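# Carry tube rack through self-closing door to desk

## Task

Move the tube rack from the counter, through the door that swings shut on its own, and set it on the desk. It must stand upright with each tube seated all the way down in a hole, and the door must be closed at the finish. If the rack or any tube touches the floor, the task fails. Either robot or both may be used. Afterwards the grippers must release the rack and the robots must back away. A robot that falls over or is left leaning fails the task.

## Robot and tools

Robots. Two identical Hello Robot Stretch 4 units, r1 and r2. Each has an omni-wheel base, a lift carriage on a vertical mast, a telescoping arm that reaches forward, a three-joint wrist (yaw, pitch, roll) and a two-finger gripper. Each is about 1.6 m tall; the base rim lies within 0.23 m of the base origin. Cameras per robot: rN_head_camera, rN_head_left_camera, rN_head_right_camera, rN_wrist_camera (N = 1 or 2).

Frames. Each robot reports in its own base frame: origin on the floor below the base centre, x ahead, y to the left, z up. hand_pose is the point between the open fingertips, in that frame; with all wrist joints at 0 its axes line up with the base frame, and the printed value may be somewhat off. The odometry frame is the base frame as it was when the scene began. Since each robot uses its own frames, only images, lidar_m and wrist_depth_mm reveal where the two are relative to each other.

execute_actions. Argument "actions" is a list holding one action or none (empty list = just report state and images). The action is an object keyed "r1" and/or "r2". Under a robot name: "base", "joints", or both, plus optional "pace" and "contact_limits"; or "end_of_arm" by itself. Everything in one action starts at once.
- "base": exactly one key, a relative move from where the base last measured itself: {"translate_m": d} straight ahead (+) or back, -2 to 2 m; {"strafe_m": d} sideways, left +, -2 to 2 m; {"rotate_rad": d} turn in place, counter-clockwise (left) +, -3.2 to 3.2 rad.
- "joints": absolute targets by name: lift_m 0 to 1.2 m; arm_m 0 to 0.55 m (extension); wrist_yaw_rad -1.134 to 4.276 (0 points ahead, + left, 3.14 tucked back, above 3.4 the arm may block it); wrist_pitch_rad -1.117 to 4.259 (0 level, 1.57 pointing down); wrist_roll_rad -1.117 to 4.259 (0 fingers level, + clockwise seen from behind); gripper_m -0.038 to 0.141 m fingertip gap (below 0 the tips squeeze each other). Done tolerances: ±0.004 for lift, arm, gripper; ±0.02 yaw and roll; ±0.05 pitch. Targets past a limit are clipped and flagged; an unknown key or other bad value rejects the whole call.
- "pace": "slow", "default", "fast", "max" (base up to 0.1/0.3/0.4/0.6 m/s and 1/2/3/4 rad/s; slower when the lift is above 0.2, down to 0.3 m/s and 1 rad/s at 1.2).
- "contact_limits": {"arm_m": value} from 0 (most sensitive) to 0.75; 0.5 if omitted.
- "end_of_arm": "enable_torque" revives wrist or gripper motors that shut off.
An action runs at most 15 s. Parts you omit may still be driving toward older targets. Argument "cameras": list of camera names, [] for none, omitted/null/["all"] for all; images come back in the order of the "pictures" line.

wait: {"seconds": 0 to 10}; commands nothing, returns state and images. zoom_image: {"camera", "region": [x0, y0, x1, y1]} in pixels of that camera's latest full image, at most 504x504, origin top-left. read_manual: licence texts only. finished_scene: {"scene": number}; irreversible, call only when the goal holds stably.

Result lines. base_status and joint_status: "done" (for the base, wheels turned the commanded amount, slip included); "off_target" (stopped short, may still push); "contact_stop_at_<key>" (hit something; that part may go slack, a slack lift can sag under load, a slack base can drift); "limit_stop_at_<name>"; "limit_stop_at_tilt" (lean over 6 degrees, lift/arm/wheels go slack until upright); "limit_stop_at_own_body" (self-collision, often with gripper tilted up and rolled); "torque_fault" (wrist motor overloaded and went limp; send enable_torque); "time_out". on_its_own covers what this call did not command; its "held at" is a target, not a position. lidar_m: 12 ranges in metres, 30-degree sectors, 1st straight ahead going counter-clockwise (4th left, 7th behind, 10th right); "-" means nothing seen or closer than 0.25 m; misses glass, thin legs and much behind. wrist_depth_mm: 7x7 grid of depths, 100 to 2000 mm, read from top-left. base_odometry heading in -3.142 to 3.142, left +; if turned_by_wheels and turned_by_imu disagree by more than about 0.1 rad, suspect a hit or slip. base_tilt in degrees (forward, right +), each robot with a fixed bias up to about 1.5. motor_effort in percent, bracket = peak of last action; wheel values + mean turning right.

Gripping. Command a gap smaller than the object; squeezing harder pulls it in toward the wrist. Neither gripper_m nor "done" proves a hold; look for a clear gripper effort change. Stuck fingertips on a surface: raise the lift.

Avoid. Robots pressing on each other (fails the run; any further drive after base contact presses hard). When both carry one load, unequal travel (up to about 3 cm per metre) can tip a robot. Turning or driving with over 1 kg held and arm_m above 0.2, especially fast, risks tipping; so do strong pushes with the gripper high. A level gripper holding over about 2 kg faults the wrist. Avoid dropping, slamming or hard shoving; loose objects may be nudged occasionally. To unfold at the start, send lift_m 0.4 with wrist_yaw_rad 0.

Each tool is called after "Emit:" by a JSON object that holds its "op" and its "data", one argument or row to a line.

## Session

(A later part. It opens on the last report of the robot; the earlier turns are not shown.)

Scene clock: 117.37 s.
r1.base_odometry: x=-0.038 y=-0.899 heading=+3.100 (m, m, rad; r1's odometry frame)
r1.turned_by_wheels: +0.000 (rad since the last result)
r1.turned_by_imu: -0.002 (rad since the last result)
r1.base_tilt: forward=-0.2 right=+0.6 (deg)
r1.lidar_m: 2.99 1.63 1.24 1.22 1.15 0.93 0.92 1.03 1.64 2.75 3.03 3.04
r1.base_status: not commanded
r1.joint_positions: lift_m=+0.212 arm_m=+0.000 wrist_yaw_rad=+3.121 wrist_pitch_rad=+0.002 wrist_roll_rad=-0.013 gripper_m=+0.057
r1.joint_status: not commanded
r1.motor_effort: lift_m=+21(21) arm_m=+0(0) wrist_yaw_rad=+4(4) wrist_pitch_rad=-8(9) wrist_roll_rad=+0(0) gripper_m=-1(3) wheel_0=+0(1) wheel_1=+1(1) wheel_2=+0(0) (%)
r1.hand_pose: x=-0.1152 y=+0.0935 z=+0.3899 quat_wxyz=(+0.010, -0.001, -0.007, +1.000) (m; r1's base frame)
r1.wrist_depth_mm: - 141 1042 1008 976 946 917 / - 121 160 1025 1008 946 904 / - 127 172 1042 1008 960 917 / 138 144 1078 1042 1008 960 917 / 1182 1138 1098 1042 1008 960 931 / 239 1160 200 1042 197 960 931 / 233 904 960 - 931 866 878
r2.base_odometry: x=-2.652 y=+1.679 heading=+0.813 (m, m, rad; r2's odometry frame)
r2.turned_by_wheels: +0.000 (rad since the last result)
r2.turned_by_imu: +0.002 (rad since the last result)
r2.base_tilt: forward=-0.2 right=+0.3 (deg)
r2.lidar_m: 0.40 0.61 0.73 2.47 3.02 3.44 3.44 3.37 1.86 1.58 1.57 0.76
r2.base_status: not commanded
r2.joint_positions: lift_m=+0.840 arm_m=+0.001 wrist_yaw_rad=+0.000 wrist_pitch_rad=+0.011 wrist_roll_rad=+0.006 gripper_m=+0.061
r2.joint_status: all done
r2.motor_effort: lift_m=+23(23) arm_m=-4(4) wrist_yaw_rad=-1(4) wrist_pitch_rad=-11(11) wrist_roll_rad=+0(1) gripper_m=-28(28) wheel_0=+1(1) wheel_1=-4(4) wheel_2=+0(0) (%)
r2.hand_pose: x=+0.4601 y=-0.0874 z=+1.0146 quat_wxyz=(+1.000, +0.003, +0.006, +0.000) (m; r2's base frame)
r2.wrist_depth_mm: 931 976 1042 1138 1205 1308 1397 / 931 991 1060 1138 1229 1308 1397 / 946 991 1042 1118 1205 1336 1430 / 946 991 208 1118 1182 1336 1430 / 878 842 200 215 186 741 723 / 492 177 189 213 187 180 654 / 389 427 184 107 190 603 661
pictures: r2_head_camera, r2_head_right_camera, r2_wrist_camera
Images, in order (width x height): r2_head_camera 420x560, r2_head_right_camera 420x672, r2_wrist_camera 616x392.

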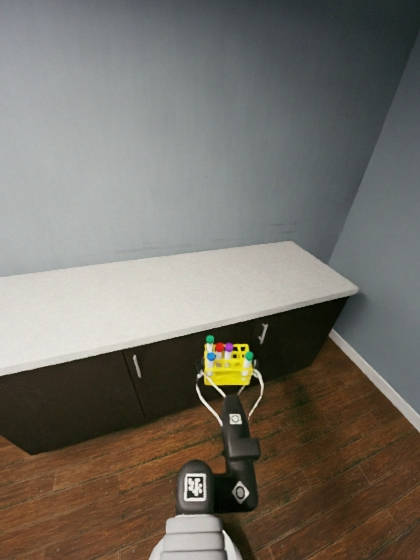

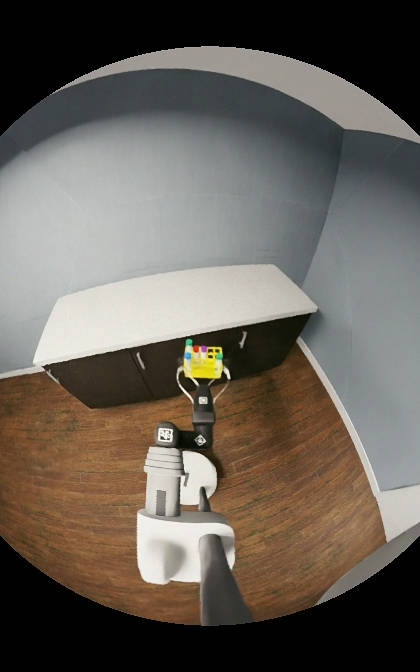

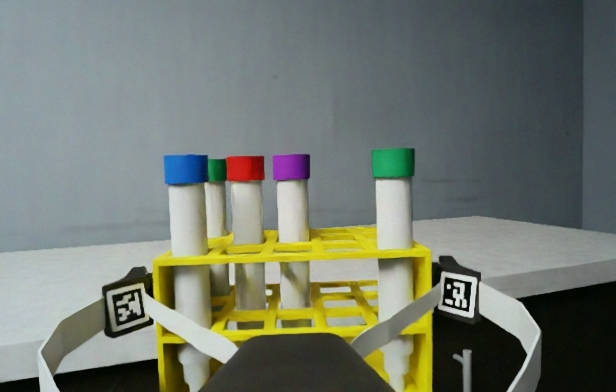

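Emit:
{"op": "execute_actions", "data": {
  "actions": [
    {"r1":{"base":{"rotate_rad":-0.235}},"r2":{"base":{"translate_m":-0.3}}}
  ],
  "cameras": []
}}

Emit:
{"op": "execute_actions", "data": {
  "actions": [
    {"r1":{"base":{"translate_m":0.83},"pace":"fast"},"r2":{"base":{"rotate_rad":0.315}}}
  ],
  "cameras": []
}}

Emit:
{"op": "execute_actions", "data": {
  "actions": [
    {"r1":{"base":{"strafe_m":0.95},"pace":"fast"}}
  ],
  "cameras": ["r1_head_camera","r1_head_left_camera","r2_head_camera","r2_head_right_camera"]
}}

Scene clock: 129.40 s.
r1.base_odometry: x=-0.038 y=-0.899 heading=+2.865 (m, m, rad; r1's odometry frame)
r1.turned_by_wheels: -0.235 (rad since the last result)
r1.turned_by_imu: -0.235 (rad since the last result)
r1.base_tilt: forward=-0.2 right=+0.6 (deg)
r1.lidar_m: 3.01 1.86 1.40 1.23 1.25 1.00 0.92 0.96 1.23 2.75 2.82 3.69
r1.base_status: done
r1.joint_positions: lift_m=+0.212 arm_m=+0.000 wrist_yaw_rad=+3.121 wrist_pitch_rad=+0.002 wrist_roll_rad=-0.013 gripper_m=+0.057
r1.joint_status: not commanded
r1.motor_effort: lift_m=+21(21) arm_m=+0(0) wrist_yaw_rad=+6(4) wrist_pitch_rad=-10(10) wrist_roll_rad=+0(1) gripper_m=-5(1) wheel_0=+1(6) wheel_1=+2(6) wheel_2=+1(9) (%)
r1.hand_pose: x=-0.1152 y=+0.0935 z=+0.3899 quat_wxyz=(+0.010, -0.001, -0.007, +1.000) (m; r1's base frame)
r1.wrist_depth_mm: - 141 1025 1025 1042 1060 1060 / - 121 160 1042 1042 1078 1078 / - 127 172 1042 1060 1060 1098 / 138 144 1025 1060 1060 1078 1078 / 1008 1042 1042 1060 1060 1078 1078 / 239 1042 200 1060 198 1078 1078 / 233 904 946 - 931 866 866
r2.base_odometry: x=-2.858 y=+1.461 heading=+0.812 (m, m, rad; r2's odometry frame)
r2.turned_by_wheels: +0.000 (rad since the last result)
r2.turned_by_imu: +0.003 (rad since the last result)
r2.base_tilt: forward=-0.3 right=+0.2 (deg)
r2.lidar_m: 0.42 0.91 1.04 2.91 2.90 3.35 3.16 3.14 1.98 1.64 1.66 1.10
r2.base_status: done
r2.joint_positions: lift_m=+0.840 arm_m=+0.001 wrist_yaw_rad=+0.000 wrist_pitch_rad=+0.011 wrist_roll_rad=+0.006 gripper_m=+0.061
r2.joint_status: not commanded
r2.motor_effort: lift_m=+22(23) arm_m=-4(4) wrist_yaw_rad=-3(0) wrist_pitch_rad=-11(11) wrist_roll_rad=+0(1) gripper_m=-29(31) wheel_0=-1(11) wheel_1=-2(8) wheel_2=-1(10) (%)
r2.hand_pose: x=+0.4601 y=-0.0874 z=+1.0147 quat_wxyz=(+1.000, +0.003, +0.006, +0.000) (m; r2's base frame)
r2.wrist_depth_mm: 1160 1229 1308 1430 1499 1618 1576 / 1182 1229 1336 1397 1537 1661 1618 / 1160 1255 1308 1430 1537 1618 1618 / 1182 1255 208 1397 1255 1661 1618 / 878 854 208 216 187 946 1008 / 647 177 189 213 187 180 1025 / 647 707 185 107 190 946 1042
pictures: none
No camera images: the call's "cameras" was empty. Leave "cameras" out to get every camera's image.

Scene clock: 132.77 s.
r1.base_odometry: x=-0.836 y=-0.673 heading=+2.865 (m, m, rad; r1's odometry frame)
r1.turned_by_wheels: +0.000 (rad since the last result)
r1.turned_by_imu: -0.004 (rad since the last result)
r1.base_tilt: forward=-0.2 right=+0.6 (deg)
r1.lidar_m: 2.18 2.00 1.40 1.36 1.37 1.75 1.75 1.79 2.33 2.70 2.77 2.35
r1.base_status: done
r1.joint_positions: lift_m=+0.212 arm_m=+0.000 wrist_yaw_rad=+3.121 wrist_pitch_rad=+0.002 wrist_roll_rad=-0.013 gripper_m=+0.057
r1.joint_status: not commanded
r1.motor_effort: lift_m=+21(21) arm_m=+0(0) wrist_yaw_rad=+3(3) wrist_pitch_rad=-8(7) wrist_roll_rad=+0(1) gripper_m=-5(4) wheel_0=+0(8) wheel_1=+1(6) wheel_2=+1(12) (%)
r1.hand_pose: x=-0.1152 y=+0.0935 z=+0.3899 quat_wxyz=(+0.010, -0.001, -0.007, +1.000) (m; r1's base frame)
r1.wrist_depth_mm: - 141 1808 1863 1863 1808 1576 / - 121 160 1808 1863 1921 1618 / - 127 172 1863 1863 1863 1618 / 138 144 1808 1863 1863 1921 1661 / 1808 1756 1863 1863 1863 1863 1576 / 238 1336 200 1281 198 1205 1160 / 234 917 931 - 931 866 866
r2.base_odometry: x=-2.859 y=+1.461 heading=+1.127 (m, m, rad; r2's odometry frame)
r2.turned_by_wheels: +0.315 (rad since the last result)
r2.turned_by_imu: +0.323 (rad since the last result)
r2.base_tilt: forward=-0.3 right=+0.2 (deg)
r2.lidar_m: 0.41 0.96 2.27 2.92 3.08 3.26 3.19 2.31 1.71 1.65 1.30 0.97
r2.base_status: done
r2.joint_positions: lift_m=+0.840 arm_m=+0.001 wrist_yaw_rad=+0.000 wrist_pitch_rad=+0.011 wrist_roll_rad=+0.006 gripper_m=+0.061
r2.joint_status: not commanded
r2.motor_effort: lift_m=+22(22) arm_m=-4(4) wrist_yaw_rad=-3(2) wrist_pitch_rad=-10(11) wrist_roll_rad=+0(1) gripper_m=-29(28) wheel_0=-1(9) wheel_1=-3(9) wheel_2=-2(8) (%)
r2.hand_pose: x=+0.4601 y=-0.0874 z=+1.0147 quat_wxyz=(+1.000, +0.003, +0.006, +0.000) (m; r2's base frame)
r2.wrist_depth_mm: 1308 1336 1308 1281 1308 1308 1281 / 1336 1308 1308 1308 1308 1281 1308 / 1308 1336 1336 1336 1308 1336 1308 / 1366 1336 208 1336 1308 1308 1308 / 878 842 200 214 188 741 732 / 732 176 188 213 186 181 732 / 741 741 185 107 190 741 741
pictures: none
No camera images: the call's "cameras" was empty. Leave "cameras" out to get every camera's image.

Scene clock: 136.30 s.
r1.base_odometry: x=-1.095 y=-1.587 heading=+2.865 (m, m, rad; r1's odometry frame)
r1.turned_by_wheels: +0.000 (rad since the last result)
r1.turned_by_imu: +0.000 (rad since the last result)
r1.base_tilt: forward=-0.2 right=+0.6 (deg)
r1.lidar_m: 1.85 0.57 0.44 0.41 0.43 0.57 1.13 1.87 2.43 3.65 3.71 2.26
r1.base_status: done
r1.joint_positions: lift_m=+0.212 arm_m=+0.000 wrist_yaw_rad=+3.121 wrist_pitch_rad=+0.002 wrist_roll_rad=-0.013 gripper_m=+0.057
r1.joint_status: not commanded
r1.motor_effort: lift_m=+21(21) arm_m=+0(0) wrist_yaw_rad=+4(3) wrist_pitch_rad=-8(7) wrist_roll_rad=+1(1) gripper_m=-3(1) wheel_0=+1(12) wheel_1=-2(13) wheel_2=+0(2) (%)
r1.hand_pose: x=-0.1152 y=+0.0935 z=+0.3899 quat_wxyz=(+0.010, -0.001, -0.007, +1.000) (m; r1's base frame)
r1.wrist_depth_mm: - 141 1863 1863 931 647 469 / - 121 161 1863 960 661 477 / - 127 172 1863 976 661 484 / 138 144 1863 1921 1008 676 492 / 1921 1921 1863 1921 809 676 492 / 239 1336 199 1281 198 603 492 / 233 931 960 - 798 647 492
r2.base_odometry: x=-2.859 y=+1.461 heading=+1.127 (m, m, rad; r2's odometry frame)
r2.turned_by_wheels: +0.000 (rad since the last result)
r2.turned_by_imu: +0.001 (rad since the last result)
r2.base_tilt: forward=-0.2 right=+0.3 (deg)
r2.lidar_m: 0.40 0.96 2.29 2.91 3.04 3.26 3.18 2.31 1.72 1.65 1.32 0.94
r2.base_status: not commanded
r2.joint_positions: lift_m=+0.840 arm_m=+0.001 wrist_yaw_rad=+0.000 wrist_pitch_rad=+0.011 wrist_roll_rad=+0.006 gripper_m=+0.061
r2.joint_status: not commanded
r2.motor_effort: lift_m=+22(22) arm_m=-4(4) wrist_yaw_rad=-3(1) wrist_pitch_rad=-11(11) wrist_roll_rad=-1(0) gripper_m=-28(28) wheel_0=-1(1) wheel_1=-2(2) wheel_2=-2(2) (%)
r2.hand_pose: x=+0.4601 y=-0.0874 z=+1.0147 quat_wxyz=(+1.000, +0.003, +0.006, +0.000) (m; r2's base frame)
r2.wrist_depth_mm: 1308 1281 1308 1308 1308 1281 1281 / 1308 1336 1308 1336 1308 1308 1308 / 1336 1308 1308 1308 1336 1336 1308 / 1336 1336 208 1336 1336 1336 1336 / 866 854 200 214 188 741 732 / 732 176 188 213 186 181 741 / 741 741 184 107 191 741 741
pictures: r1_head_camera, r1_head_left_camera, r2_head_camera, r2_head_right_camera
Images, in order (width x height): r1_head_camera 420x560, r1_head_left_camera 420x672, r2_head_camera 420x560, r2_head_right_camera 420x672.

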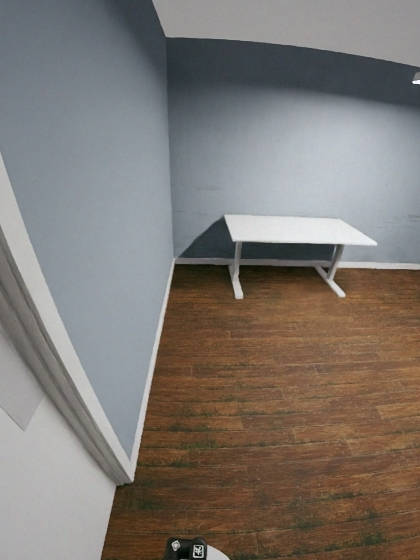

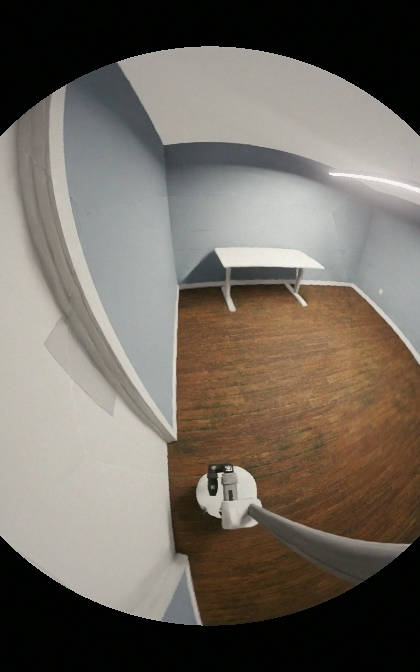

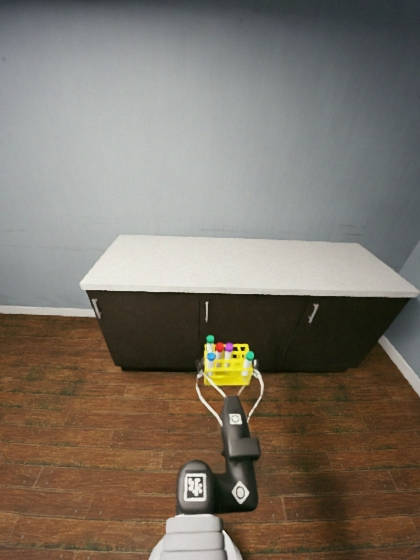

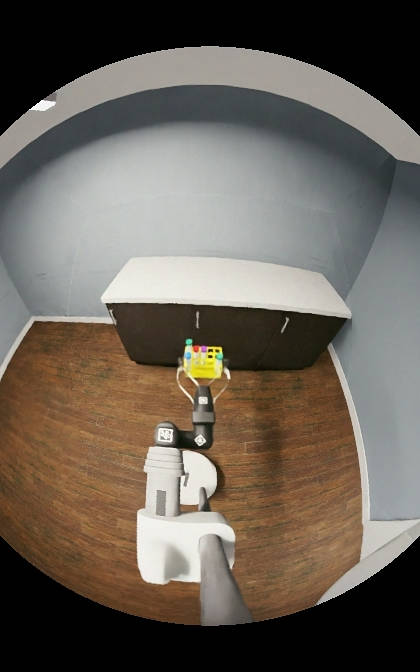

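Emit:
{"op": "execute_actions", "data": {
  "actions": [
    {"r1":{"base":{"translate_m":0.03}}}
  ],
  "cameras": []
}}

Emit:
{"op": "execute_actions", "data": {
  "actions": [
    {"r1":{"base":{"strafe_m":0.72}}}
  ],
  "cameras": ["r1_head_camera","r1_head_left_camera"]
}}

Scene clock: 139.97 s.
r1.base_odometry: x=-1.124 y=-1.578 heading=+2.865 (m, m, rad; r1's odometry frame)
r1.turned_by_wheels: +0.000 (rad since the last result)
r1.turned_by_imu: -0.002 (rad since the last result)
r1.base_tilt: forward=-0.2 right=+0.6 (deg)
r1.lidar_m: 1.85 0.54 0.45 0.42 0.43 0.57 1.13 1.88 2.48 3.64 3.71 2.25
r1.base_status: done
r1.joint_positions: lift_m=+0.212 arm_m=+0.000 wrist_yaw_rad=+3.121 wrist_pitch_rad=+0.002 wrist_roll_rad=-0.013 gripper_m=+0.057
r1.joint_status: not commanded
r1.motor_effort: lift_m=+21(21) arm_m=+0(0) wrist_yaw_rad=+5(3) wrist_pitch_rad=-7(9) wrist_roll_rad=+1(1) gripper_m=-1(5) wheel_0=+0(6) wheel_1=+1(6) wheel_2=-1(8) (%)
r1.hand_pose: x=-0.1152 y=+0.0935 z=+0.3899 quat_wxyz=(+0.010, -0.001, -0.007, +1.000) (m; r1's base frame)
r1.wrist_depth_mm: - 141 1921 1921 917 647 469 / - 121 161 1983 960 661 480 / - 127 172 1921 976 676 488 / 138 144 1921 1983 1008 676 492 / 1863 1983 1921 1921 820 691 492 / 239 1366 199 1281 198 603 492 / 233 917 946 - 798 640 496
r2.base_odometry: x=-2.859 y=+1.461 heading=+1.127 (m, m, rad; r2's odometry frame)
r2.turned_by_wheels: +0.000 (rad since the last result)
r2.turned_by_imu: +0.001 (rad since the last result)
r2.base_tilt: forward=-0.2 right=+0.3 (deg)
r2.lidar_m: 0.42 0.95 2.28 2.93 3.06 3.26 3.17 2.28 1.72 1.65 1.30 0.96
r2.base_status: not commanded
r2.joint_positions: lift_m=+0.840 arm_m=+0.001 wrist_yaw_rad=+0.000 wrist_pitch_rad=+0.011 wrist_roll_rad=+0.006 gripper_m=+0.061
r2.joint_status: not commanded
r2.motor_effort: lift_m=+22(22) arm_m=-4(4) wrist_yaw_rad=-2(0) wrist_pitch_rad=-10(10) wrist_roll_rad=-1(0) gripper_m=-30(26) wheel_0=-1(1) wheel_1=-2(2) wheel_2=-2(2) (%)
r2.hand_pose: x=+0.4601 y=-0.0874 z=+1.0147 quat_wxyz=(+1.000, +0.003, +0.006, +0.000) (m; r2's base frame)
r2.wrist_depth_mm: 1281 1308 1308 1308 1281 1308 1281 / 1336 1308 1308 1308 1308 1308 1281 / 1336 1336 1308 1308 1308 1336 1308 / 1336 1336 208 1336 1336 1336 1308 / 878 842 200 214 188 741 723 / 732 177 188 213 186 180 732 / 741 750 185 107 191 750 741
pictures: none
No camera images: the call's "cameras" was empty. Leave "cameras" out to get every camera's image.

Scene clock: 149.40 s.
r1.base_odometry: x=-1.288 y=-1.848 heading=+2.195 (m, m, rad; r1's odometry frame)
r1.turned_by_wheels: -0.670 (rad since the last result)
r1.turned_by_imu: -0.649 (rad since the last result)
r1.base_tilt: forward=-0.2 right=+0.7 (deg)
r1.lidar_m: 2.22 2.05 0.35 0.25 0.25 0.25 0.25 0.49 1.96 2.36 3.85 3.88
r1.base_status: strafe_m contact_stop (by the wheels' count: +0.336 of +0.720)
r1.joint_positions: lift_m=+0.212 arm_m=+0.000 wrist_yaw_rad=+3.121 wrist_pitch_rad=+0.002 wrist_roll_rad=-0.013 gripper_m=+0.057
r1.joint_status: not commanded
r1.on_its_own: the wheels are slack since a contact_stop
r1.motor_effort: lift_m=+21(22) arm_m=+0(0) wrist_yaw_rad=+4(9) wrist_pitch_rad=-10(9) wrist_roll_rad=-1(0) gripper_m=-4(5) wheel_0=+0(33) wheel_1=+0(35) wheel_2=+0(7) (%)
r1.hand_pose: x=-0.1152 y=+0.0934 z=+0.3900 quat_wxyz=(+0.010, -0.001, -0.007, +1.000) (m; r1's base frame)
r1.wrist_depth_mm: - 141 397 336 264 217 - / - 121 160 338 268 220 193 / - 127 172 342 271 222 195 / 138 144 410 349 272 224 197 / 931 741 484 340 259 225 198 / 239 759 199 330 198 215 198 / 233 759 517 - 264 221 200
r2.base_odometry: x=-2.859 y=+1.461 heading=+1.127 (m, m, rad; r2's odometry frame)
r2.turned_by_wheels: +0.000 (rad since the last result)
r2.turned_by_imu: +0.004 (rad since the last result)
r2.base_tilt: forward=-0.3 right=+0.4 (deg)
r2.lidar_m: 0.40 0.96 2.28 2.92 3.07 3.28 3.20 2.31 1.73 1.66 1.30 0.93
r2.base_status: not commanded
r2.joint_positions: lift_m=+0.840 arm_m=+0.001 wrist_yaw_rad=+0.000 wrist_pitch_rad=+0.011 wrist_roll_rad=+0.006 gripper_m=+0.061
r2.joint_status: not commanded
r2.motor_effort: lift_m=+22(22) arm_m=-4(4) wrist_yaw_rad=-1(2) wrist_pitch_rad=-11(11) wrist_roll_rad=+0(0) gripper_m=-28(27) wheel_0=-1(1) wheel_1=-2(2) wheel_2=-2(2) (%)
r2.hand_pose: x=+0.4601 y=-0.0874 z=+1.0147 quat_wxyz=(+1.000, +0.003, +0.006, +0.000) (m; r2's base frame)
r2.wrist_depth_mm: 1308 1336 1308 1308 1308 1281 1308 / 1308 1308 1336 1308 1308 1281 1308 / 1336 1336 1336 1336 1308 1336 1308 / 1336 1336 208 1336 1336 1336 1308 / 878 842 200 214 188 741 723 / 732 176 188 213 186 180 741 / 741 741 184 107 191 741 741
pictures: r1_head_camera, r1_head_left_camera
Images, in order (width x height): r1_head_camera 420x560, r1_head_left_camera 420x672.

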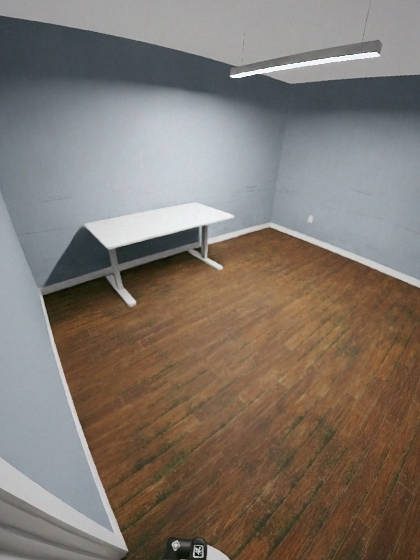

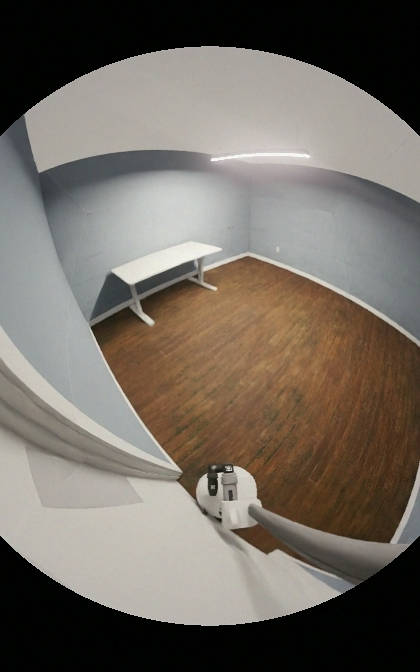

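Emit:
{"op": "execute_actions", "data": {
  "actions": [
    {"r1":{"base":{"strafe_m":-0.06}}}
  ],
  "cameras": []
}}

Emit:
{"op": "execute_actions", "data": {
  "actions": [
    {"r1":{"base":{"rotate_rad":0.65}}}
  ],
  "cameras": ["r1_head_camera","r1_head_left_camera"]
}}

Scene clock: 151.97 s.
r1.base_odometry: x=-1.240 y=-1.813 heading=+2.195 (m, m, rad; r1's odometry frame)
r1.turned_by_wheels: +0.000 (rad since the last result)
r1.turned_by_imu: -0.001 (rad since the last result)
r1.base_tilt: forward=-0.2 right=+0.6 (deg)
r1.lidar_m: 2.29 2.10 0.39 0.27 0.25 0.25 0.31 0.60 1.92 2.32 3.81 3.84
r1.base_status: done
r1.joint_positions: lift_m=+0.212 arm_m=+0.000 wrist_yaw_rad=+3.121 wrist_pitch_rad=+0.002 wrist_roll_rad=-0.013 gripper_m=+0.057
r1.joint_status: not commanded
r1.motor_effort: lift_m=+20(20) arm_m=+0(0) wrist_yaw_rad=+4(3) wrist_pitch_rad=-9(8) wrist_roll_rad=+0(1) gripper_m=-1(3) wheel_0=+0(9) wheel_1=+0(8) wheel_2=+0(2) (%)
r1.hand_pose: x=-0.1152 y=+0.0934 z=+0.3900 quat_wxyz=(+0.010, -0.001, -0.007, +1.000) (m; r1's base frame)
r1.wrist_depth_mm: - 140 477 404 319 259 229 / - 121 160 404 322 263 232 / - 127 172 413 327 266 235 / 138 144 496 421 329 268 236 / 1205 750 585 413 312 271 237 / 239 778 200 397 198 258 238 / 232 750 615 - 317 265 239
r2.base_odometry: x=-2.859 y=+1.461 heading=+1.127 (m, m, rad; r2's odometry frame)
r2.turned_by_wheels: +0.000 (rad since the last result)
r2.turned_by_imu: +0.001 (rad since the last result)
r2.base_tilt: forward=-0.2 right=+0.2 (deg)
r2.lidar_m: 0.41 0.97 2.29 2.91 3.08 3.29 3.20 2.31 1.71 1.66 1.33 0.96
r2.base_status: not commanded
r2.joint_positions: lift_m=+0.840 arm_m=+0.001 wrist_yaw_rad=+0.000 wrist_pitch_rad=+0.011 wrist_roll_rad=+0.006 gripper_m=+0.061
r2.joint_status: not commanded
r2.motor_effort: lift_m=+22(22) arm_m=-4(4) wrist_yaw_rad=-3(2) wrist_pitch_rad=-11(11) wrist_roll_rad=+0(0) gripper_m=-29(32) wheel_0=-1(1) wheel_1=-2(2) wheel_2=-2(2) (%)
r2.hand_pose: x=+0.4601 y=-0.0874 z=+1.0147 quat_wxyz=(+1.000, +0.003, +0.006, +0.000) (m; r2's base frame)
r2.wrist_depth_mm: 1308 1281 1336 1308 1308 1308 1281 / 1336 1336 1308 1308 1308 1308 1308 / 1336 1308 1336 1308 1336 1308 1336 / 1366 1336 208 1336 1308 1308 1336 / 878 854 200 214 188 741 732 / 732 176 188 213 186 181 741 / 741 750 185 107 191 741 750
pictures: none
No camera images: the call's "cameras" was empty. Leave "cameras" out to get every camera's image.

Scene clock: 153.40 s.
r1.base_odometry: x=-1.240 y=-1.813 heading=+2.845 (m, m, rad; r1's odometry frame)
r1.turned_by_wheels: +0.650 (rad since the last result)
r1.turned_by_imu: +0.643 (rad since the last result)
r1.base_tilt: forward=-0.1 right=+0.7 (deg)
r1.lidar_m: 0.99 0.40 0.25 0.25 0.25 0.35 0.66 1.96 2.53 3.81 3.91 2.15
r1.base_status: done
r1.joint_positions: lift_m=+0.212 arm_m=+0.000 wrist_yaw_rad=+3.121 wrist_pitch_rad=+0.002 wrist_roll_rad=-0.013 gripper_m=+0.057
r1.joint_status: not commanded
r1.motor_effort: lift_m=+21(20) arm_m=+0(0) wrist_yaw_rad=+4(4) wrist_pitch_rad=-9(7) wrist_roll_rad=+0(1) gripper_m=-2(3) wheel_0=-1(7) wheel_1=-3(8) wheel_2=-1(12) (%)
r1.hand_pose: x=-0.1152 y=+0.0934 z=+0.3900 quat_wxyz=(+0.010, -0.001, -0.007, +1.000) (m; r1's base frame)
r1.wrist_depth_mm: - 140 1983 1661 597 330 249 / - 121 160 1863 615 340 253 / - 127 172 - 634 343 256 / 138 144 - - 654 347 259 / 1808 - - 1464 525 353 260 / 238 1336 199 1060 198 310 262 / 233 917 946 - 544 330 260
r2.base_odometry: x=-2.859 y=+1.461 heading=+1.127 (m, m, rad; r2's odometry frame)
r2.turned_by_wheels: +0.000 (rad since the last result)
r2.turned_by_imu: +0.001 (rad since the last result)
r2.base_tilt: forward=-0.2 right=+0.3 (deg)
r2.lidar_m: 0.41 0.94 2.30 2.91 3.06 3.26 3.19 2.30 1.69 1.64 1.30 0.94
r2.base_status: not commanded
r2.joint_positions: lift_m=+0.840 arm_m=+0.001 wrist_yaw_rad=+0.000 wrist_pitch_rad=+0.011 wrist_roll_rad=+0.006 gripper_m=+0.061
r2.joint_status: not commanded
r2.motor_effort: lift_m=+22(22) arm_m=-4(4) wrist_yaw_rad=-1(1) wrist_pitch_rad=-11(11) wrist_roll_rad=+0(0) gripper_m=-28(29) wheel_0=-1(1) wheel_1=-3(2) wheel_2=-2(2) (%)
r2.hand_pose: x=+0.4601 y=-0.0874 z=+1.0147 quat_wxyz=(+1.000, +0.003, +0.006, +0.000) (m; r2's base frame)
r2.wrist_depth_mm: 1308 1281 1308 1281 1308 1336 1308 / 1336 1308 1336 1308 1308 1308 1281 / 1336 1336 1336 1308 1308 1308 1336 / 1336 1336 208 1308 1336 1336 1308 / 878 842 200 213 188 741 732 / 723 177 188 213 186 180 732 / 741 741 185 107 191 741 741
pictures: r1_head_camera, r1_head_left_camera
Images, in order (width x height): r1_head_camera 420x560, r1_head_left_camera 420x672.

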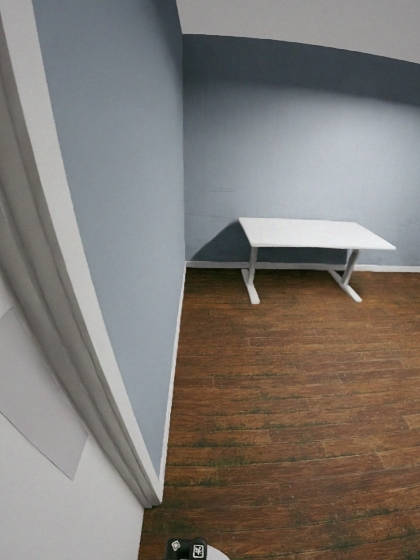

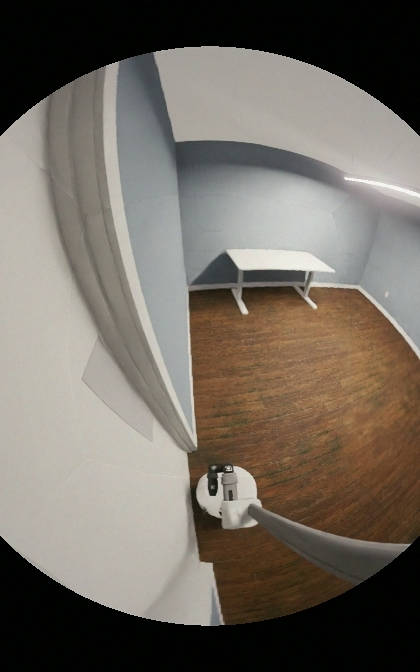

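Emit:
{"op": "execute_actions", "data": {
  "actions": [
    {"r1":{"base":{"translate_m":-0.02}}}
  ],
  "cameras": []
}}

Emit:
{"op": "execute_actions", "data": {
  "actions": [
    {"r1":{"base":{"strafe_m":0.55}}}
  ],
  "cameras": ["r1_head_camera","r1_head_left_camera"]
}}

Scene clock: 155.70 s.
r1.base_odometry: x=-1.221 y=-1.819 heading=+2.844 (m, m, rad; r1's odometry frame)
r1.turned_by_wheels: +0.000 (rad since the last result)
r1.turned_by_imu: -0.001 (rad since the last result)
r1.base_tilt: forward=-0.1 right=+0.6 (deg)
r1.lidar_m: 0.98 0.39 0.27 0.25 0.26 0.33 0.65 1.92 2.53 3.80 3.90 2.17
r1.base_status: done
r1.joint_positions: lift_m=+0.212 arm_m=+0.000 wrist_yaw_rad=+3.121 wrist_pitch_rad=+0.002 wrist_roll_rad=-0.013 gripper_m=+0.057
r1.joint_status: not commanded
r1.motor_effort: lift_m=+21(20) arm_m=+0(0) wrist_yaw_rad=+4(4) wrist_pitch_rad=-10(9) wrist_roll_rad=+0(0) gripper_m=-6(3) wheel_0=+0(7) wheel_1=-2(8) wheel_2=-2(8) (%)
r1.hand_pose: x=-0.1152 y=+0.0934 z=+0.3900 quat_wxyz=(+0.010, -0.001, -0.007, +1.000) (m; r1's base frame)
r1.wrist_depth_mm: - 141 1921 1661 597 329 247 / - 121 160 1808 615 334 251 / - 127 172 1921 627 342 254 / 138 144 - - 647 347 257 / 1863 1983 - 1464 521 349 259 / 239 1336 199 1008 198 307 258 / 232 917 946 - 530 329 258
r2.base_odometry: x=-2.859 y=+1.461 heading=+1.127 (m, m, rad; r2's odometry frame)
r2.turned_by_wheels: +0.000 (rad since the last result)
r2.turned_by_imu: +0.001 (rad since the last result)
r2.base_tilt: forward=-0.2 right=+0.3 (deg)
r2.lidar_m: 0.39 0.94 2.29 2.94 3.07 3.29 3.20 2.30 1.72 1.65 1.32 0.94
r2.base_status: not commanded
r2.joint_positions: lift_m=+0.840 arm_m=+0.001 wrist_yaw_rad=+0.000 wrist_pitch_rad=+0.011 wrist_roll_rad=+0.006 gripper_m=+0.061
r2.joint_status: not commanded
r2.motor_effort: lift_m=+22(22) arm_m=-4(4) wrist_yaw_rad=-1(2) wrist_pitch_rad=-11(11) wrist_roll_rad=+0(1) gripper_m=-28(27) wheel_0=-1(1) wheel_1=-2(2) wheel_2=-2(3) (%)
r2.hand_pose: x=+0.4601 y=-0.0874 z=+1.0147 quat_wxyz=(+1.000, +0.003, +0.006, +0.000) (m; r2's base frame)
r2.wrist_depth_mm: 1308 1336 1308 1308 1308 1308 1281 / 1308 1308 1336 1336 1308 1308 1336 / 1366 1308 1308 1336 1308 1308 1308 / 1336 1336 208 1336 1336 1308 1336 / 878 842 200 214 187 741 732 / 732 176 187 213 186 180 741 / 741 732 185 107 191 732 741
pictures: none
No camera images: the call's "cameras" was empty. Leave "cameras" out to get every camera's image.

Scene clock: 162.97 s.
r1.base_odometry: x=-1.257 y=-1.894 heading=+2.739 (m, m, rad; r1's odometry frame)
r1.turned_by_wheels: -0.105 (rad since the last result)
r1.turned_by_imu: -0.096 (rad since the last result)
r1.base_tilt: forward=-0.2 right=+0.6 (deg)
r1.lidar_m: 1.38 0.34 0.25 - 0.25 0.25 0.51 1.92 2.37 3.87 3.90 2.27
r1.base_status: strafe_m contact_stop (by the wheels' count: +0.083 of +0.550)
r1.joint_positions: lift_m=+0.212 arm_m=+0.000 wrist_yaw_rad=+3.121 wrist_pitch_rad=+0.002 wrist_roll_rad=-0.013 gripper_m=+0.057
r1.joint_status: not commanded
r1.on_its_own: the wheels are slack since a contact_stop
r1.motor_effort: lift_m=+21(21) arm_m=+0(0) wrist_yaw_rad=+4(7) wrist_pitch_rad=-8(8) wrist_roll_rad=+0(1) gripper_m=-3(3) wheel_0=+0(35) wheel_1=+0(36) wheel_2=+0(12) (%)
r1.hand_pose: x=-0.1152 y=+0.0934 z=+0.3900 quat_wxyz=(+0.010, -0.001, -0.007, +1.000) (m; r1's base frame)
r1.wrist_depth_mm: - 141 1983 741 351 218 - / - 121 160 750 362 222 177 / - 127 173 759 368 228 179 / 138 144 1983 768 373 229 181 / 1921 1921 1921 778 320 231 182 / 240 1397 199 707 198 207 182 / 232 917 946 - 325 219 -
r2.base_odometry: x=-2.859 y=+1.461 heading=+1.127 (m, m, rad; r2's odometry frame)
r2.turned_by_wheels: +0.000 (rad since the last result)
r2.turned_by_imu: +0.003 (rad since the last result)
r2.base_tilt: forward=-0.3 right=+0.4 (deg)
r2.lidar_m: 0.40 0.97 2.29 2.91 3.09 3.27 3.17 2.32 1.71 1.66 1.29 0.94
r2.base_status: not commanded
r2.joint_positions: lift_m=+0.840 arm_m=+0.001 wrist_yaw_rad=+0.000 wrist_pitch_rad=+0.011 wrist_roll_rad=+0.006 gripper_m=+0.061
r2.joint_status: not commanded
r2.motor_effort: lift_m=+22(22) arm_m=-4(4) wrist_yaw_rad=-1(2) wrist_pitch_rad=-11(12) wrist_roll_rad=-1(0) gripper_m=-32(30) wheel_0=-1(1) wheel_1=-3(2) wheel_2=-2(2) (%)
r2.hand_pose: x=+0.4601 y=-0.0874 z=+1.0147 quat_wxyz=(+1.000, +0.003, +0.006, +0.000) (m; r2's base frame)
r2.wrist_depth_mm: 1336 1308 1308 1308 1308 1281 1308 / 1308 1308 1308 1308 1308 1281 1308 / 1336 1336 1336 1308 1308 1308 1308 / 1366 1336 208 1308 1336 1336 1336 / 878 842 200 214 188 741 732 / 732 177 188 213 186 180 732 / 741 741 184 107 191 741 741
pictures: r1_head_camera, r1_head_left_camera
Images, in order (width x height): r1_head_camera 420x560, r1_head_left_camera 420x672.

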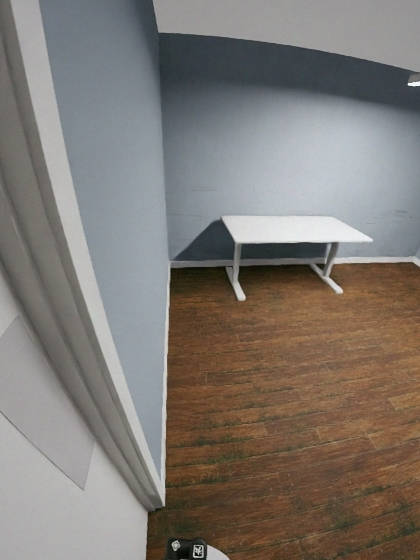

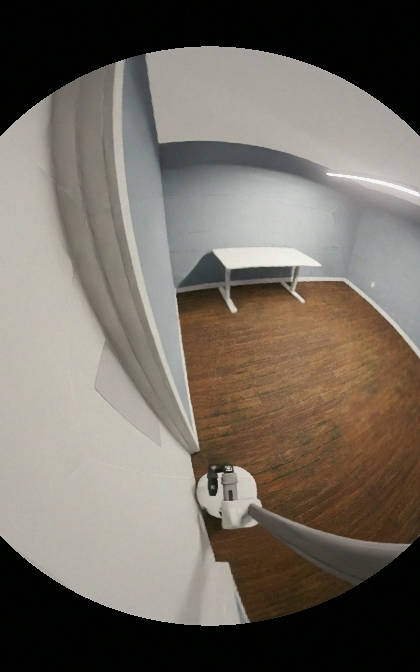

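Emit:
{"op": "execute_actions", "data": {
  "actions": [
    {"r1":{"base":{"strafe_m":-0.05},"joints":{"wrist_yaw_rad":3.4}}}
  ],
  "cameras": []
}}

Emit:
{"op": "execute_actions", "data": {
  "actions": [
    {"r1":{"base":{"rotate_rad":1.5}}}
  ],
  "cameras": []
}}

Emit:
{"op": "execute_actions", "data": {
  "actions": [
    {"r1":{"joints":{"arm_m":0.5},"contact_limits":{"arm_m":0.6},"pace":"slow"}}
  ],
  "cameras": ["r1_head_camera","r1_head_left_camera"]
}}

Scene clock: 170.37 s.
r1.base_odometry: x=-1.238 y=-1.848 heading=+2.739 (m, m, rad; r1's odometry frame)
r1.turned_by_wheels: +0.000 (rad since the last result)
r1.turned_by_imu: -0.002 (rad since the last result)
r1.base_tilt: forward=-0.2 right=+0.6 (deg)
r1.lidar_m: 2.09 0.42 0.27 0.25 0.25 0.30 0.63 1.91 2.35 3.82 3.84 2.26
r1.base_status: done
r1.joint_positions: lift_m=+0.212 arm_m=+0.000 wrist_yaw_rad=+3.362 wrist_pitch_rad=+0.002 wrist_roll_rad=-0.013 gripper_m=+0.057
r1.joint_status: wrist_yaw_rad limit_stop_at_own_body (moved +0.241 of +0.279)
r1.on_its_own: wrist_yaw_rad is held at +3.362, not at your +3.400, since a limit_stop_at_own_body; arm_m is slack since a limit_stop_at_own_body
r1.motor_effort: lift_m=+21(21) arm_m=+0(0) wrist_yaw_rad=+4(10) wrist_pitch_rad=-9(9) wrist_roll_rad=+1(0) gripper_m=-3(4) wheel_0=+0(9) wheel_1=+0(9) wheel_2=+1(0) (%)
r1.hand_pose: x=-0.1293 y=+0.0223 z=+0.3900 quat_wxyz=(-0.110, +0.000, -0.007, +0.994) (m; r1's base frame)
r1.wrist_depth_mm: - - - 124 878 512 349 / - - - 124 715 530 347 / - - 113 128 715 539 351 / 155 145 134 223 976 549 355 / 190 220 - - 715 549 359 / 192 216 200 1308 198 466 357 / 854 197 946 - 732 504 366
r2.base_odometry: x=-2.859 y=+1.461 heading=+1.127 (m, m, rad; r2's odometry frame)
r2.turned_by_wheels: +0.000 (rad since the last result)
r2.turned_by_imu: +0.002 (rad since the last result)
r2.base_tilt: forward=-0.2 right=+0.3 (deg)
r2.lidar_m: 0.40 0.95 2.30 2.91 3.05 3.25 3.20 2.33 1.72 1.66 1.31 0.95
r2.base_status: not commanded
r2.joint_positions: lift_m=+0.840 arm_m=+0.001 wrist_yaw_rad=+0.000 wrist_pitch_rad=+0.011 wrist_roll_rad=+0.006 gripper_m=+0.061
r2.joint_status: not commanded
r2.motor_effort: lift_m=+22(22) arm_m=-4(4) wrist_yaw_rad=-2(2) wrist_pitch_rad=-11(11) wrist_roll_rad=-1(0) gripper_m=-26(30) wheel_0=-1(1) wheel_1=-3(2) wheel_2=-3(2) (%)
r2.hand_pose: x=+0.4601 y=-0.0874 z=+1.0147 quat_wxyz=(+1.000, +0.003, +0.006, +0.000) (m; r2's base frame)
r2.wrist_depth_mm: 1308 1308 1308 1308 1308 1308 1308 / 1308 1308 1336 1308 1308 1281 1308 / 1336 1308 1336 1308 1336 1336 1336 / 1336 1366 208 1308 1366 1336 1336 / 866 854 200 214 188 741 723 / 732 176 187 213 186 180 741 / 741 732 184 107 191 741 741
pictures: none
No camera images: the call's "cameras" was empty. Leave "cameras" out to get every camera's image.

not run: a stop came earlier in this reply.

not run: a stop came earlier in this reply.

Emit:
{"op": "execute_actions", "data": {
  "actions": [
    {"r1":{"base":{"rotate_rad":1.5},"joints":{"wrist_yaw_rad":3.25}}}
  ],
  "cameras": []
}}

Emit:
{"op": "execute_actions", "data": {
  "actions": [
    {"r1":{"joints":{"arm_m":0.5},"contact_limits":{"arm_m":0.6},"pace":"slow"}}
  ],
  "cameras": ["r1_head_camera","r1_head_left_camera"]
}}

Scene clock: 174.00 s.
r1.base_odometry: x=-1.238 y=-1.848 heading=-2.044 (m, m, rad; r1's odometry frame)
r1.turned_by_wheels: +1.500 (rad since the last result)
r1.turned_by_imu: +1.485 (rad since the last result)
r1.base_tilt: forward=-0.2 right=+0.6 (deg)
r1.lidar_m: 0.25 0.25 0.29 0.54 1.91 2.25 3.82 3.83 2.35 2.10 0.40 0.28
r1.base_status: done
r1.joint_positions: lift_m=+0.212 arm_m=+0.000 wrist_yaw_rad=+3.250 wrist_pitch_rad=+0.002 wrist_roll_rad=-0.013 gripper_m=+0.057
r1.joint_status: all done
r1.on_its_own: arm_m is slack since a limit_stop_at_own_body
r1.motor_effort: lift_m=+21(21) arm_m=+0(0) wrist_yaw_rad=+3(2) wrist_pitch_rad=-7(9) wrist_roll_rad=+2(1) gripper_m=-3(3) wheel_0=+0(6) wheel_1=-2(6) wheel_2=+1(11) (%)
r1.hand_pose: x=-0.1249 y=+0.0556 z=+0.3900 quat_wxyz=(-0.054, +0.000, -0.007, +0.999) (m; r1's base frame)
r1.wrist_depth_mm: - - 133 - - - - / - - 126 - - - - / - 105 135 225 - - - / 148 141 148 - - - - / 196 - - - 1983 - - / 195 1229 199 1281 198 1205 1160 / 194 232 946 - 931 866 878
r2.base_odometry: x=-2.859 y=+1.461 heading=+1.127 (m, m, rad; r2's odometry frame)
r2.turned_by_wheels: +0.000 (rad since the last result)
r2.turned_by_imu: +0.001 (rad since the last result)
r2.base_tilt: forward=-0.2 right=+0.3 (deg)
r2.lidar_m: 0.40 0.96 2.30 2.93 3.08 3.28 3.18 2.32 1.72 1.65 1.31 0.92
r2.base_status: not commanded
r2.joint_positions: lift_m=+0.840 arm_m=+0.001 wrist_yaw_rad=+0.000 wrist_pitch_rad=+0.011 wrist_roll_rad=+0.006 gripper_m=+0.061
r2.joint_status: not commanded
r2.motor_effort: lift_m=+23(22) arm_m=-4(4) wrist_yaw_rad=-1(3) wrist_pitch_rad=-11(11) wrist_roll_rad=+0(0) gripper_m=-29(31) wheel_0=-1(1) wheel_1=-2(2) wheel_2=-3(2) (%)
r2.hand_pose: x=+0.4601 y=-0.0874 z=+1.0147 quat_wxyz=(+1.000, +0.003, +0.006, +0.000) (m; r2's base frame)
r2.wrist_depth_mm: 1336 1308 1308 1336 1308 1308 1308 / 1336 1336 1308 1308 1308 1308 1308 / 1336 1336 1336 1308 1308 1308 1308 / 1366 1336 208 1336 1336 1336 1308 / 878 842 200 214 188 741 732 / 732 177 188 213 186 181 732 / 732 732 184 107 190 741 741
pictures: none
No camera images: the call's "cameras" was empty. Leave "cameras" out to get every camera's image.

Scene clock: 175.77 s.
r1.base_odometry: x=-1.237 y=-1.848 heading=-2.044 (m, m, rad; r1's odometry frame)
r1.turned_by_wheels: +0.000 (rad since the last result)
r1.turned_by_imu: +0.005 (rad since the last result)
r1.base_tilt: forward=-0.2 right=+0.6 (deg)
r1.lidar_m: 0.25 0.25 0.29 0.54 1.91 2.26 3.82 3.82 2.34 2.10 0.42 0.29
r1.base_status: not commanded
r1.joint_positions: lift_m=+0.212 arm_m=+0.057 wrist_yaw_rad=+3.261 wrist_pitch_rad=+0.002 wrist_roll_rad=-0.013 gripper_m=+0.057
r1.joint_status: arm_m contact_stop (moved +0.057 of +0.500)
r1.on_its_own: arm_m is slack since a contact_stop (your +0.500 is given up); wrist_yaw_rad is at rest, and its effort (-29) is outside its rest range (-13 to +13)
r1.motor_effort: lift_m=+21(21) arm_m=+0(28) wrist_yaw_rad=-29(91) wrist_pitch_rad=-9(11) wrist_roll_rad=+0(1) gripper_m=-3(4) wheel_0=+3(5) wheel_1=+7(15) wheel_2=-7(16) (%)
r1.contact_limits: arm_m 0.6
r1.hand_pose: x=-0.0690 y=+0.0525 z=+0.3900 quat_wxyz=(-0.060, +0.000, -0.007, +0.998) (m; r1's base frame)
r1.wrist_depth_mm: - - 191 - - - - / - - 130 204 - - - / - - 138 207 - - - / - 203 196 - - - - / - 258 - - - - - / 1229 255 199 1281 198 1205 1205 / 946 245 946 - 946 866 866
r2.base_odometry: x=-2.859 y=+1.461 heading=+1.127 (m, m, rad; r2's odometry frame)
r2.turned_by_wheels: +0.000 (rad since the last result)
r2.turned_by_imu: +0.001 (rad since the last result)
r2.base_tilt: forward=-0.3 right=+0.2 (deg)
r2.lidar_m: 0.40 0.96 2.29 2.93 3.06 3.27 3.20 2.30 1.72 1.66 1.26 0.94
r2.base_status: not commanded
r2.joint_positions: lift_m=+0.840 arm_m=+0.001 wrist_yaw_rad=+0.000 wrist_pitch_rad=+0.011 wrist_roll_rad=+0.006 gripper_m=+0.061
r2.joint_status: not commanded
r2.motor_effort: lift_m=+22(23) arm_m=-4(4) wrist_yaw_rad=-4(1) wrist_pitch_rad=-11(11) wrist_roll_rad=+0(1) gripper_m=-27(29) wheel_0=-1(1) wheel_1=-2(3) wheel_2=-2(2) (%)
r2.hand_pose: x=+0.4601 y=-0.0874 z=+1.0147 quat_wxyz=(+1.000, +0.003, +0.006, +0.000) (m; r2's base frame)
r2.wrist_depth_mm: 1308 1308 1336 1281 1308 1308 1308 / 1308 1308 1308 1336 1308 1281 1308 / 1336 1336 1308 1336 1336 1308 1308 / 1336 1336 207 1336 1336 1336 1336 / 866 854 200 214 187 741 723 / 732 177 188 213 187 180 732 / 732 732 184 107 191 741 750
pictures: r1_head_camera, r1_head_left_camera
Images, in order (width x height): r1_head_camera 420x560, r1_head_left_camera 420x672.

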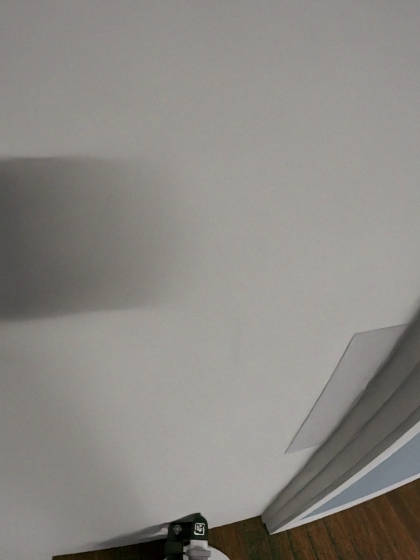

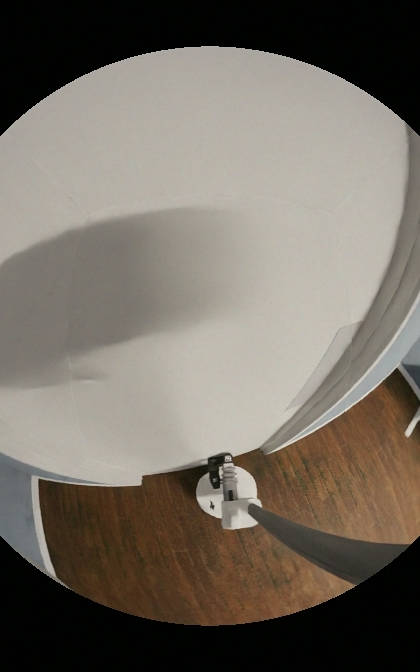

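Emit:
{"op": "execute_actions", "data": {
  "actions": [
    {"r1":{"base":{"translate_m":-0.35},"joints":{"arm_m":0,"lift_m":0.5,"gripper_m":0.0}}}
  ],
  "cameras": []
}}

Emit:
{"op": "execute_actions", "data": {
  "actions": [
    {"r1":{"base":{"rotate_rad":-0.15},"joints":{"wrist_yaw_rad":0}}}
  ],
  "cameras": ["r1_head_camera","r1_head_left_camera"]
}}

Scene clock: 182.33 s.
r1.base_odometry: x=-1.078 y=-1.536 heading=-2.044 (m, m, rad; r1's odometry frame)
r1.turned_by_wheels: +0.000 (rad since the last result)
r1.turned_by_imu: -0.001 (rad since the last result)
r1.base_tilt: forward=-0.1 right=+0.7 (deg)
r1.lidar_m: 0.57 0.58 0.68 1.11 1.83 2.17 3.47 3.49 2.46 2.11 1.02 0.67
r1.base_status: done
r1.joint_positions: lift_m=+0.500 arm_m=+0.002 wrist_yaw_rad=+3.250 wrist_pitch_rad=+0.002 wrist_roll_rad=-0.013 gripper_m=+0.000
r1.joint_status: all done
r1.motor_effort: lift_m=+25(28) arm_m=-8(8) wrist_yaw_rad=+1(26) wrist_pitch_rad=-8(8) wrist_roll_rad=+1(0) gripper_m=-6(7) wheel_0=-2(6) wheel_1=-2(6) wheel_2=+1(6) (%)
r1.hand_pose: x=-0.1236 y=+0.0556 z=+0.6774 quat_wxyz=(-0.054, +0.000, -0.007, +0.999) (m; r1's base frame)
r1.wrist_depth_mm: - - 135 - - - - / - - 126 - - - - / - 106 136 225 - - - / 150 143 148 - - - - / 196 - - - - - - / 196 - 1863 195 187 - 1921 / 195 243 1499 - 1499 1336 1430
r2.base_odometry: x=-2.859 y=+1.461 heading=+1.127 (m, m, rad; r2's odometry frame)
r2.turned_by_wheels: +0.000 (rad since the last result)
r2.turned_by_imu: +0.002 (rad since the last result)
r2.base_tilt: forward=-0.2 right=+0.4 (deg)
r2.lidar_m: 0.40 0.96 2.29 2.90 3.07 3.28 3.19 2.33 1.70 1.65 1.29 0.94
r2.base_status: not commanded
r2.joint_positions: lift_m=+0.840 arm_m=+0.001 wrist_yaw_rad=+0.000 wrist_pitch_rad=+0.011 wrist_roll_rad=+0.006 gripper_m=+0.061
r2.joint_status: not commanded
r2.motor_effort: lift_m=+22(22) arm_m=-4(4) wrist_yaw_rad=-1(1) wrist_pitch_rad=-11(11) wrist_roll_rad=-1(1) gripper_m=-29(30) wheel_0=-1(1) wheel_1=-3(2) wheel_2=-2(2) (%)
r2.hand_pose: x=+0.4601 y=-0.0874 z=+1.0147 quat_wxyz=(+1.000, +0.003, +0.006, +0.000) (m; r2's base frame)
r2.wrist_depth_mm: 1308 1308 1308 1308 1308 1281 1308 / 1336 1336 1336 1308 1336 1308 1308 / 1336 1336 1336 1336 1308 1336 1336 / 1336 1336 208 1336 1336 1308 1336 / 866 854 200 214 188 741 723 / 732 177 188 213 186 180 732 / 741 741 185 107 191 741 741
pictures: none
No camera images: the call's "cameras" was empty. Leave "cameras" out to get every camera's image.

Scene clock: 184.80 s.
r1.base_odometry: x=-1.078 y=-1.536 heading=-2.194 (m, m, rad; r1's odometry frame)
r1.turned_by_wheels: -0.150 (rad since the last result)
r1.turned_by_imu: -0.149 (rad since the last result)
r1.base_tilt: forward=-0.2 right=+0.6 (deg)
r1.lidar_m: 0.58 0.57 0.64 0.89 1.82 1.99 3.12 3.47 3.74 2.12 1.33 0.68
r1.base_status: done
r1.joint_positions: lift_m=+0.500 arm_m=+0.002 wrist_yaw_rad=+0.001 wrist_pitch_rad=+0.002 wrist_roll_rad=-0.013 gripper_m=+0.000
r1.joint_status: all done
r1.motor_effort: lift_m=+25(25) arm_m=-7(8) wrist_yaw_rad=+0(4) wrist_pitch_rad=-8(9) wrist_roll_rad=-1(1) gripper_m=-5(6) wheel_0=+2(6) wheel_1=+2(6) wheel_2=+3(9) (%)
r1.hand_pose: x=+0.4612 y=-0.0872 z=+0.6774 quat_wxyz=(+1.000, -0.007, +0.001, +0.000) (m; r1's base frame)
r1.wrist_depth_mm: 349 373 404 436 459 421 473 / 351 375 402 439 462 424 473 / 353 379 410 439 466 427 477 / 357 379 410 442 466 430 480 / 357 382 413 430 473 433 484 / 362 382 399 195 187 436 488 / 359 379 410 - 477 436 496
r2.base_odometry: x=-2.859 y=+1.461 heading=+1.127 (m, m, rad; r2's odometry frame)
r2.turned_by_wheels: +0.000 (rad since the last result)
r2.turned_by_imu: +0.001 (rad since the last result)
r2.base_tilt: forward=-0.2 right=+0.3 (deg)
r2.lidar_m: 0.40 0.96 2.30 2.93 3.07 3.28 3.19 2.32 1.74 1.65 1.29 0.95
r2.base_status: not commanded
r2.joint_positions: lift_m=+0.840 arm_m=+0.001 wrist_yaw_rad=+0.000 wrist_pitch_rad=+0.011 wrist_roll_rad=+0.006 gripper_m=+0.061
r2.joint_status: not commanded
r2.motor_effort: lift_m=+22(22) arm_m=-4(4) wrist_yaw_rad=+0(2) wrist_pitch_rad=-11(11) wrist_roll_rad=+0(1) gripper_m=-28(25) wheel_0=-1(1) wheel_1=-2(2) wheel_2=-2(2) (%)
r2.hand_pose: x=+0.4601 y=-0.0874 z=+1.0147 quat_wxyz=(+1.000, +0.003, +0.006, +0.000) (m; r2's base frame)
r2.wrist_depth_mm: 1308 1336 1336 1308 1308 1308 1308 / 1336 1336 1336 1308 1336 1308 1308 / 1336 1336 1336 1336 1308 1308 1308 / 1336 1336 208 1336 1308 1336 1308 / 878 842 200 214 188 741 732 / 741 177 188 213 186 181 741 / 732 741 184 107 191 741 741
pictures: r1_head_camera, r1_head_left_camera
Images, in order (width x height): r1_head_camera 420x560, r1_head_left_camera 420x672.

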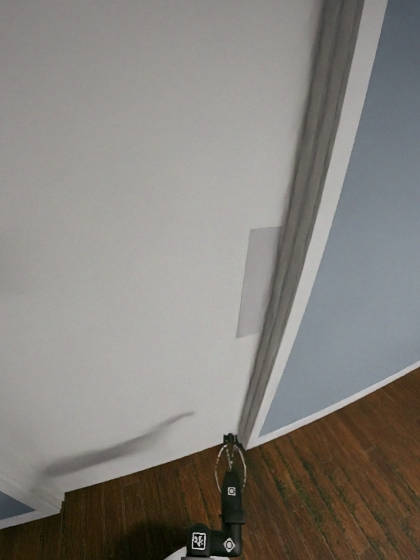

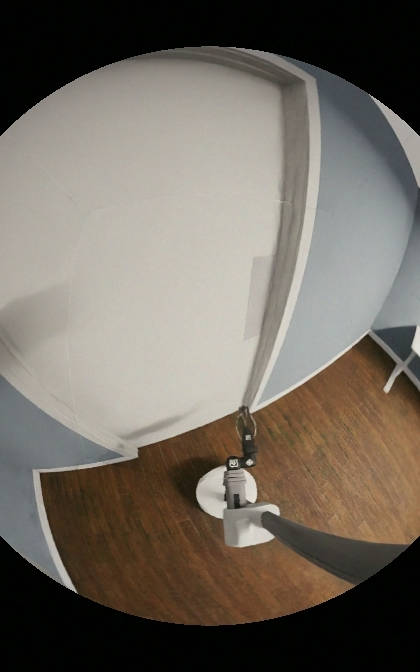

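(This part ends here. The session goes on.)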